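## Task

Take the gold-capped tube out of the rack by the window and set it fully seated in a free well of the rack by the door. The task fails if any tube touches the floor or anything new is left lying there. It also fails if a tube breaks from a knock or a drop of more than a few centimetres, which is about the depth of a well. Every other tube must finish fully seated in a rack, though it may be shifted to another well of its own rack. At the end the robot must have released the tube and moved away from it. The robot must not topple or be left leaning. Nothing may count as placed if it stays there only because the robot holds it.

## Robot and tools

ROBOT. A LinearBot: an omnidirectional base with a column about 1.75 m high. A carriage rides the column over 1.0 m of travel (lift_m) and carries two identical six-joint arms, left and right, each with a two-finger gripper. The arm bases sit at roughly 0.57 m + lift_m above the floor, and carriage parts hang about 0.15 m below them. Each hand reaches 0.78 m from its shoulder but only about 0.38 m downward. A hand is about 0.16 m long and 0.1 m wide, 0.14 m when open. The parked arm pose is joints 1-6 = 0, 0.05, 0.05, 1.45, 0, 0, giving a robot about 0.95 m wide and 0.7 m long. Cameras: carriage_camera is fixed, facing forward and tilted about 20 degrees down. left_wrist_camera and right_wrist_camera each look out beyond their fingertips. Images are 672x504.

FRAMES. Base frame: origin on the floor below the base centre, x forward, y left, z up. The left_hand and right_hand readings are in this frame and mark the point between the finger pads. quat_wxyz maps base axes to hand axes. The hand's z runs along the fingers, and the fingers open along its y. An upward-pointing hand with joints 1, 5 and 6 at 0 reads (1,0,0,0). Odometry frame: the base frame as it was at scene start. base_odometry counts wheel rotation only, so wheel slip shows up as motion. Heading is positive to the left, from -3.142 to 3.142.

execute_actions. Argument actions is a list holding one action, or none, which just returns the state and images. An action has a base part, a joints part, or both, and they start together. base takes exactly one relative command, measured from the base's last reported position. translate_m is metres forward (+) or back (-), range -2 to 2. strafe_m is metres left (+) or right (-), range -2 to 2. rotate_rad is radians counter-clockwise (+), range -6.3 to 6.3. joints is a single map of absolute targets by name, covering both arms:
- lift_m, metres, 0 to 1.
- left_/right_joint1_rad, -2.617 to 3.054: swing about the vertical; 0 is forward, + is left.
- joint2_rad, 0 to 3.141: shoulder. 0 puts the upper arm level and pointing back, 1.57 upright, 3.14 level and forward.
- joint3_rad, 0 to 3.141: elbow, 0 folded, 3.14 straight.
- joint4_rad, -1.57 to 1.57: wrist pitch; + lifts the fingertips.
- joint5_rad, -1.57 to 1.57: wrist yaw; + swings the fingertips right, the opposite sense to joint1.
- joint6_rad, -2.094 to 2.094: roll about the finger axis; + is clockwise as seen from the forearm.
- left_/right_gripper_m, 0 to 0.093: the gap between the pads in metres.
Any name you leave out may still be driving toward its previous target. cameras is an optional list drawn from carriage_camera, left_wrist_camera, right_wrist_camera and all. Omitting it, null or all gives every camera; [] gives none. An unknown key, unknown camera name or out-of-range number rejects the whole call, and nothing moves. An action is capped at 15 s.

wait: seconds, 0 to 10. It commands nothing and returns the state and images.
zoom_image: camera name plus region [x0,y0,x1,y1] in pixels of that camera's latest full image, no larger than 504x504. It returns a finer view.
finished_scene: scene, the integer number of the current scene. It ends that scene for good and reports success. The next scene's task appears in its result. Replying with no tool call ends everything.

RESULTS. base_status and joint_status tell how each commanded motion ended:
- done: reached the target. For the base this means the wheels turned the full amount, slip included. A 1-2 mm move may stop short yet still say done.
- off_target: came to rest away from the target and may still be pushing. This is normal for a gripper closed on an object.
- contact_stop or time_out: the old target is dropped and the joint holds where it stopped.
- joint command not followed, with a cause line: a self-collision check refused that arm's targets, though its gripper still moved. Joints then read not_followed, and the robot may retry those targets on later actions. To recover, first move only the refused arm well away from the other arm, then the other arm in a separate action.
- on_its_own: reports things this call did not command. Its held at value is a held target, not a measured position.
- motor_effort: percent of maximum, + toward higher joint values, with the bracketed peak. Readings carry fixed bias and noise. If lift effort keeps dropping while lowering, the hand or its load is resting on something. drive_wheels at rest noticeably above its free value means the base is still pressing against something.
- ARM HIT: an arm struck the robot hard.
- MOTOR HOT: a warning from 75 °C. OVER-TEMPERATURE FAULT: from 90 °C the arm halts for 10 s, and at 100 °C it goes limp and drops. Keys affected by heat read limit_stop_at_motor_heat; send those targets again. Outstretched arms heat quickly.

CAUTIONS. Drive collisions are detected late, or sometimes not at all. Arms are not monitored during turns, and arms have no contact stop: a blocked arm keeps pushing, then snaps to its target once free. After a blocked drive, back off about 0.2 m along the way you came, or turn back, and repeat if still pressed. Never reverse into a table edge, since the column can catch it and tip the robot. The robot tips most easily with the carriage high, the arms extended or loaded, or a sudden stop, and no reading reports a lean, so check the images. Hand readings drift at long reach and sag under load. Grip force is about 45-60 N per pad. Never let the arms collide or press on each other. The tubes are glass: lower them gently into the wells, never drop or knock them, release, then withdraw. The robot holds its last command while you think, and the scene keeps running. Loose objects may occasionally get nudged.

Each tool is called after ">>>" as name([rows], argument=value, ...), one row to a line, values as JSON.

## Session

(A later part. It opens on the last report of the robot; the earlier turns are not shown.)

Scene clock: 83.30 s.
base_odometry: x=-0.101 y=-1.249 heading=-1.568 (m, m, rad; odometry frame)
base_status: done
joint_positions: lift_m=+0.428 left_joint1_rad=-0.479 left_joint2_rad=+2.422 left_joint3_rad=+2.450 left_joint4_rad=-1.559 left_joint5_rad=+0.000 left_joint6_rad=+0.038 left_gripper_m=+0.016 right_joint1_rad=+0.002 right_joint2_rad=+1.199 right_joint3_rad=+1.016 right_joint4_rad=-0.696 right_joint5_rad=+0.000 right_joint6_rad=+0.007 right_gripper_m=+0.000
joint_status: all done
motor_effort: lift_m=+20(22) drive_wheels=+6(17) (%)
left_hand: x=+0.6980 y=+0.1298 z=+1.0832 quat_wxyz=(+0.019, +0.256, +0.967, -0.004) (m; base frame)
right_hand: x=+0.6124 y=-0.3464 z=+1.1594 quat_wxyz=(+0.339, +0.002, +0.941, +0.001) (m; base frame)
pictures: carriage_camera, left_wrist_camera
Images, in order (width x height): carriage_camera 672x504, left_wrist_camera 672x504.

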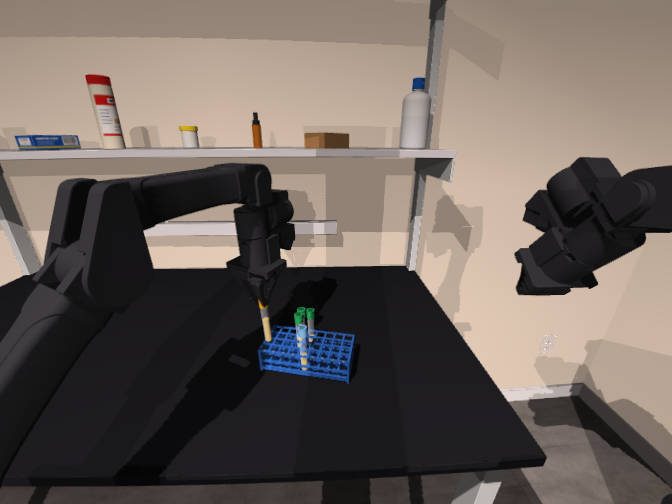

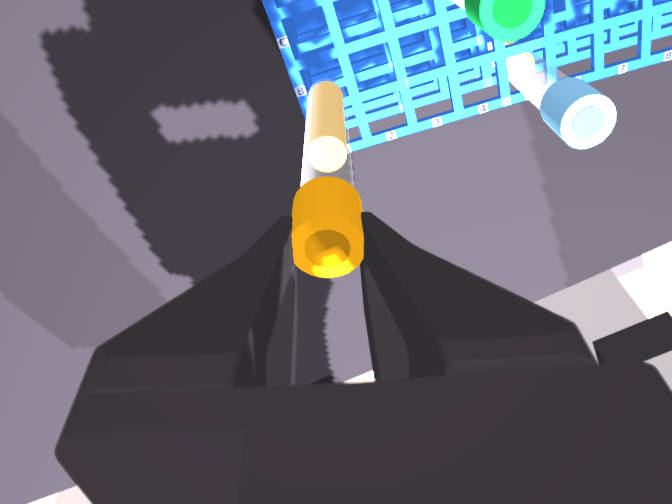

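>>> execute_actions([
  {"joints":{"lift_m":0.41}},
], cameras=["carriage_camera","left_wrist_camera"])

>>> zoom_image(camera="left_wrist_camera", region=[230,0,470,180])

>>> zoom_image(camera="carriage_camera", region=[240,300,340,380])

Scene clock: 84.13 s.
base_odometry: x=-0.101 y=-1.249 heading=-1.568 (m, m, rad; odometry frame)
base_status: not commanded
joint_positions: lift_m=+0.410 left_joint1_rad=-0.479 left_joint2_rad=+2.429 left_joint3_rad=+2.450 left_joint4_rad=-1.557 left_joint5_rad=+0.000 left_joint6_rad=+0.038 left_gripper_m=+0.016 right_joint1_rad=+0.002 right_joint2_rad=+1.199 right_joint3_rad=+1.016 right_joint4_rad=-0.696 right_joint5_rad=+0.000 right_joint6_rad=+0.007 right_gripper_m=+0.000
joint_status: all done
motor_effort: lift_m=+22(22) drive_wheels=+6(9) (%)
left_hand: x=+0.6984 y=+0.1296 z=+1.0624 quat_wxyz=(+0.017, +0.256, +0.967, -0.004) (m; base frame)
right_hand: x=+0.6124 y=-0.3464 z=+1.1414 quat_wxyz=(+0.339, +0.002, +0.941, +0.001) (m; base frame)
pictures: carriage_camera, left_wrist_camera
Images, in order (width x height): carriage_camera 672x504, left_wrist_camera 672x504.

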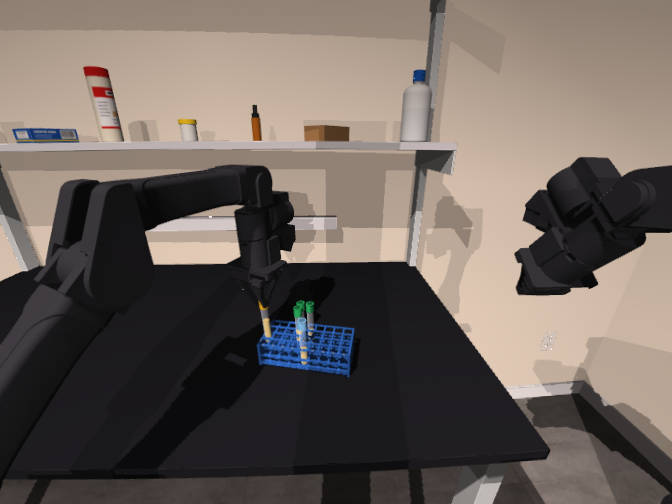

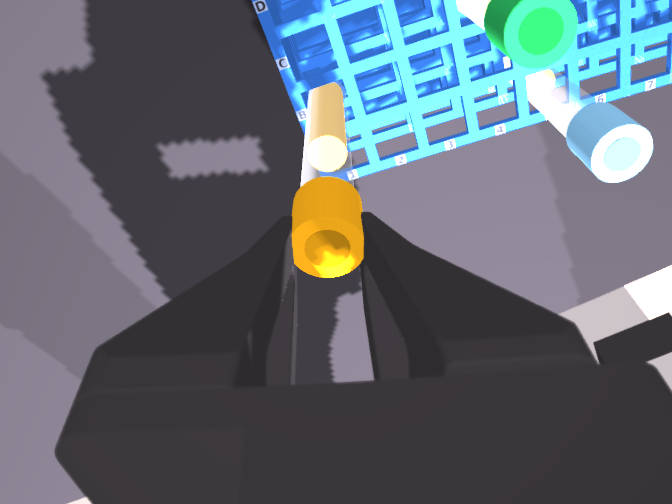

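Region (230, 0, 470, 180) of left_wrist_camera's 672x504 image, scaled by 2.100, with more detail than that image has; it fills the top 378 rows of this view, and the rest is white.

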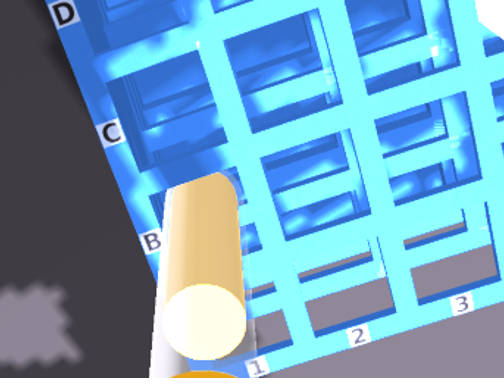

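Region (240, 300, 340, 380) of carriage_camera's 672x504 image, scaled by 5.040, with more detail than that image has; it fills the top 403 rows of this view, and the rest is white.

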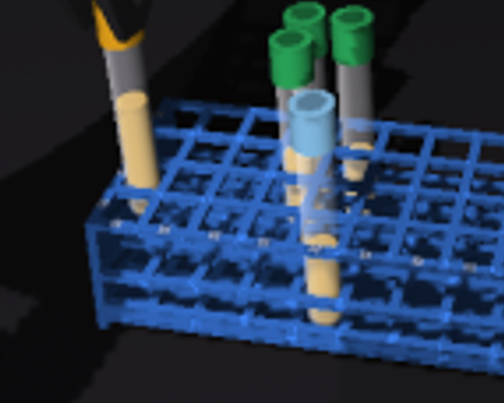

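>>> execute_actions([
  {"joints":{"lift_m":0.385}},
], cameras=["carriage_camera"])

>>> zoom_image(camera="carriage_camera", region=[240,280,340,360])

Scene clock: 84.90 s.
base_odometry: x=-0.101 y=-1.249 heading=-1.568 (m, m, rad; odometry frame)
base_status: not commanded
joint_positions: lift_m=+0.385 left_joint1_rad=-0.479 left_joint2_rad=+2.430 left_joint3_rad=+2.450 left_joint4_rad=-1.557 left_joint5_rad=+0.001 left_joint6_rad=+0.038 left_gripper_m=+0.016 right_joint1_rad=+0.002 right_joint2_rad=+1.199 right_joint3_rad=+1.016 right_joint4_rad=-0.695 right_joint5_rad=+0.000 right_joint6_rad=+0.007 right_gripper_m=+0.000
joint_status: all done
motor_effort: lift_m=+21(22) drive_wheels=-8(8) (%)
left_hand: x=+0.6982 y=+0.1293 z=+1.0369 quat_wxyz=(+0.016, +0.256, +0.967, -0.004) (m; base frame)
right_hand: x=+0.6127 y=-0.3464 z=+1.1166 quat_wxyz=(+0.340, +0.002, +0.940, +0.001) (m; base frame)
pictures: carriage_camera
Images, in order (width x height): carriage_camera 672x504.

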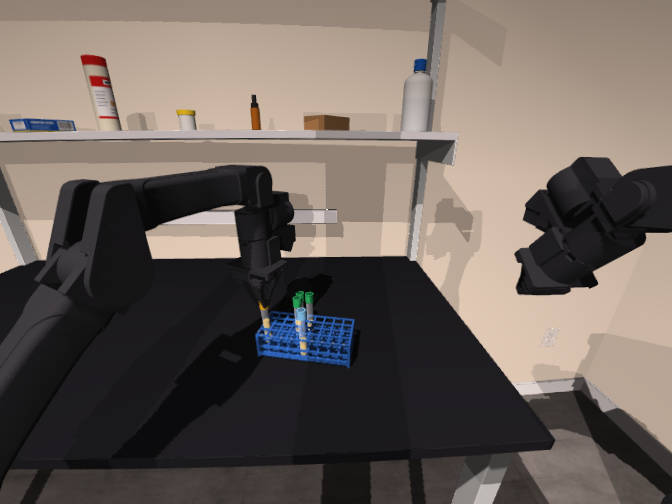

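Region (240, 280, 340, 360) of carriage_camera's 672x504 image, scaled by 5.040, with more detail than that image has; it fills the top 403 rows of this view, and the rest is white.

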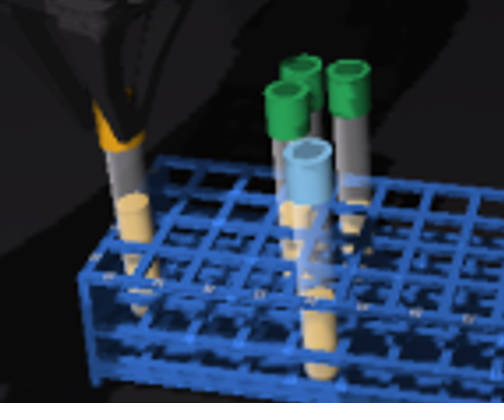

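Not bottomed yet; continue.

>>> execute_actions([
  {"joints":{"lift_m":0.36}},
], cameras=["carriage_camera"])

>>> zoom_image(camera="carriage_camera", region=[240,270,340,350])

Scene clock: 85.63 s.
base_odometry: x=-0.101 y=-1.249 heading=-1.568 (m, m, rad; odometry frame)
base_status: not commanded
joint_positions: lift_m=+0.360 left_joint1_rad=-0.479 left_joint2_rad=+2.393 left_joint3_rad=+2.462 left_joint4_rad=-1.560 left_joint5_rad=+0.001 left_joint6_rad=+0.038 left_gripper_m=+0.016 right_joint1_rad=+0.002 right_joint2_rad=+1.199 right_joint3_rad=+1.015 right_joint4_rad=-0.695 right_joint5_rad=+0.000 right_joint6_rad=+0.007 right_gripper_m=+0.000
joint_status: all done
motor_effort: lift_m=+19(20) drive_wheels=+6(8) (%)
left_hand: x=+0.6994 y=+0.1287 z=+1.0316 quat_wxyz=(+0.039, +0.256, +0.966, -0.009) (m; base frame)
right_hand: x=+0.6125 y=-0.3464 z=+1.0913 quat_wxyz=(+0.339, +0.002, +0.941, +0.001) (m; base frame)
pictures: carriage_camera
Images, in order (width x height): carriage_camera 672x504.

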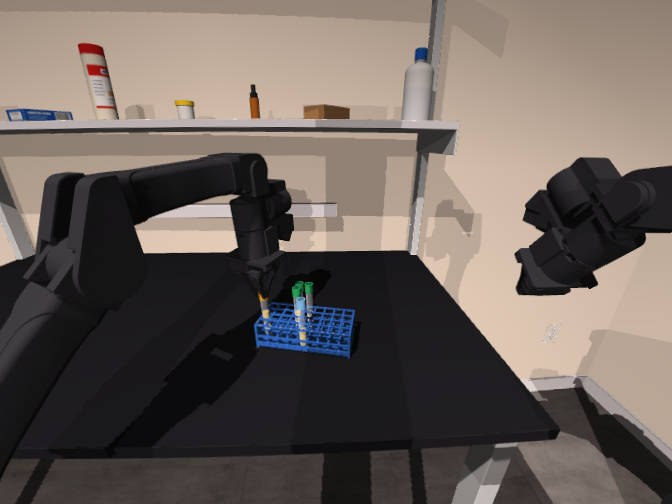

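Region (240, 270, 340, 350) of carriage_camera's 672x504 image, scaled by 5.040, with more detail than that image has; it fills the top 403 rows of this view, and the rest is white.

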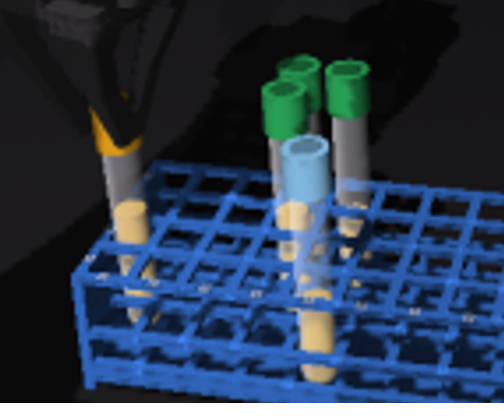

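Stopped at 1.032, the seated height. Release.

>>> execute_actions([
  {"joints":{"lift_m":0.378,"left_gripper_m":0.04}},
], cameras=[])

>>> execute_actions([
  {"joints":{"lift_m":0.5}},
], cameras=["carriage_camera"])

>>> zoom_image(camera="carriage_camera", region=[230,300,380,420])

Scene clock: 86.37 s.
base_odometry: x=-0.101 y=-1.249 heading=-1.568 (m, m, rad; odometry frame)
base_status: not commanded
joint_positions: lift_m=+0.378 left_joint1_rad=-0.479 left_joint2_rad=+2.416 left_joint3_rad=+2.462 left_joint4_rad=-1.560 left_joint5_rad=+0.001 left_joint6_rad=+0.038 left_gripper_m=+0.040 right_joint1_rad=+0.002 right_joint2_rad=+1.198 right_joint3_rad=+1.015 right_joint4_rad=-0.690 right_joint5_rad=+0.000 right_joint6_rad=+0.007 right_gripper_m=+0.000
joint_status: all done
motor_effort: lift_m=+22(27) drive_wheels=+6(8) (%)
left_hand: x=+0.6996 y=+0.1287 z=+1.0389 quat_wxyz=(+0.027, +0.256, +0.966, -0.007) (m; base frame)
right_hand: x=+0.6133 y=-0.3464 z=+1.1099 quat_wxyz=(+0.342, +0.002, +0.940, +0.002) (m; base frame)
pictures: none
No camera images: the call's "cameras" was empty. Leave "cameras" out to get every camera's image.

Scene clock: 87.40 s.
base_odometry: x=-0.101 y=-1.249 heading=-1.568 (m, m, rad; odometry frame)
base_status: not commanded
joint_positions: lift_m=+0.500 left_joint1_rad=-0.479 left_joint2_rad=+2.421 left_joint3_rad=+2.462 left_joint4_rad=-1.559 left_joint5_rad=+0.001 left_joint6_rad=+0.038 left_gripper_m=+0.040 right_joint1_rad=+0.002 right_joint2_rad=+1.198 right_joint3_rad=+1.015 right_joint4_rad=-0.688 right_joint5_rad=+0.000 right_joint6_rad=+0.007 right_gripper_m=+0.000
joint_status: all done
motor_effort: lift_m=+23(28) drive_wheels=+6(8) (%)
left_hand: x=+0.6997 y=+0.1287 z=+1.1585 quat_wxyz=(+0.025, +0.256, +0.966, -0.006) (m; base frame)
right_hand: x=+0.6136 y=-0.3464 z=+1.2322 quat_wxyz=(+0.343, +0.002, +0.939, +0.002) (m; base frame)
pictures: carriage_camera
Images, in order (width x height): carriage_camera 672x504.

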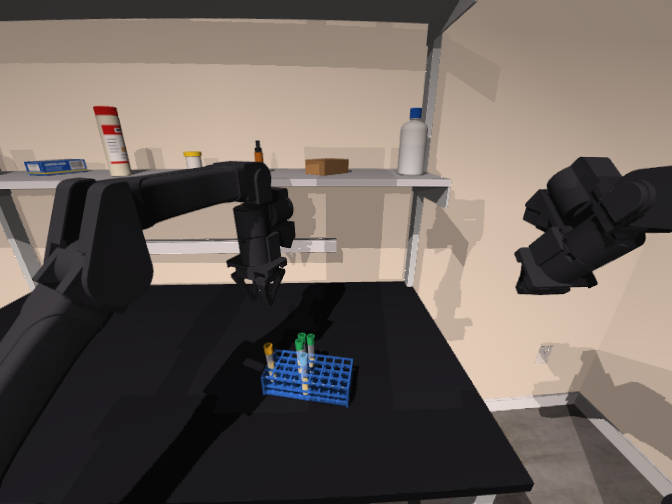

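Region (230, 300, 380, 420) of carriage_camera's 672x504 image, scaled by 3.360, with more detail than that image has; it fills the top 403 rows of this view, and the rest is white.

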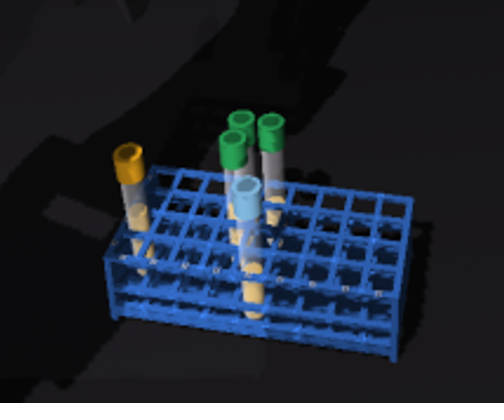

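>>> finished_scene(scene=1)

The scene is finished: the task was done.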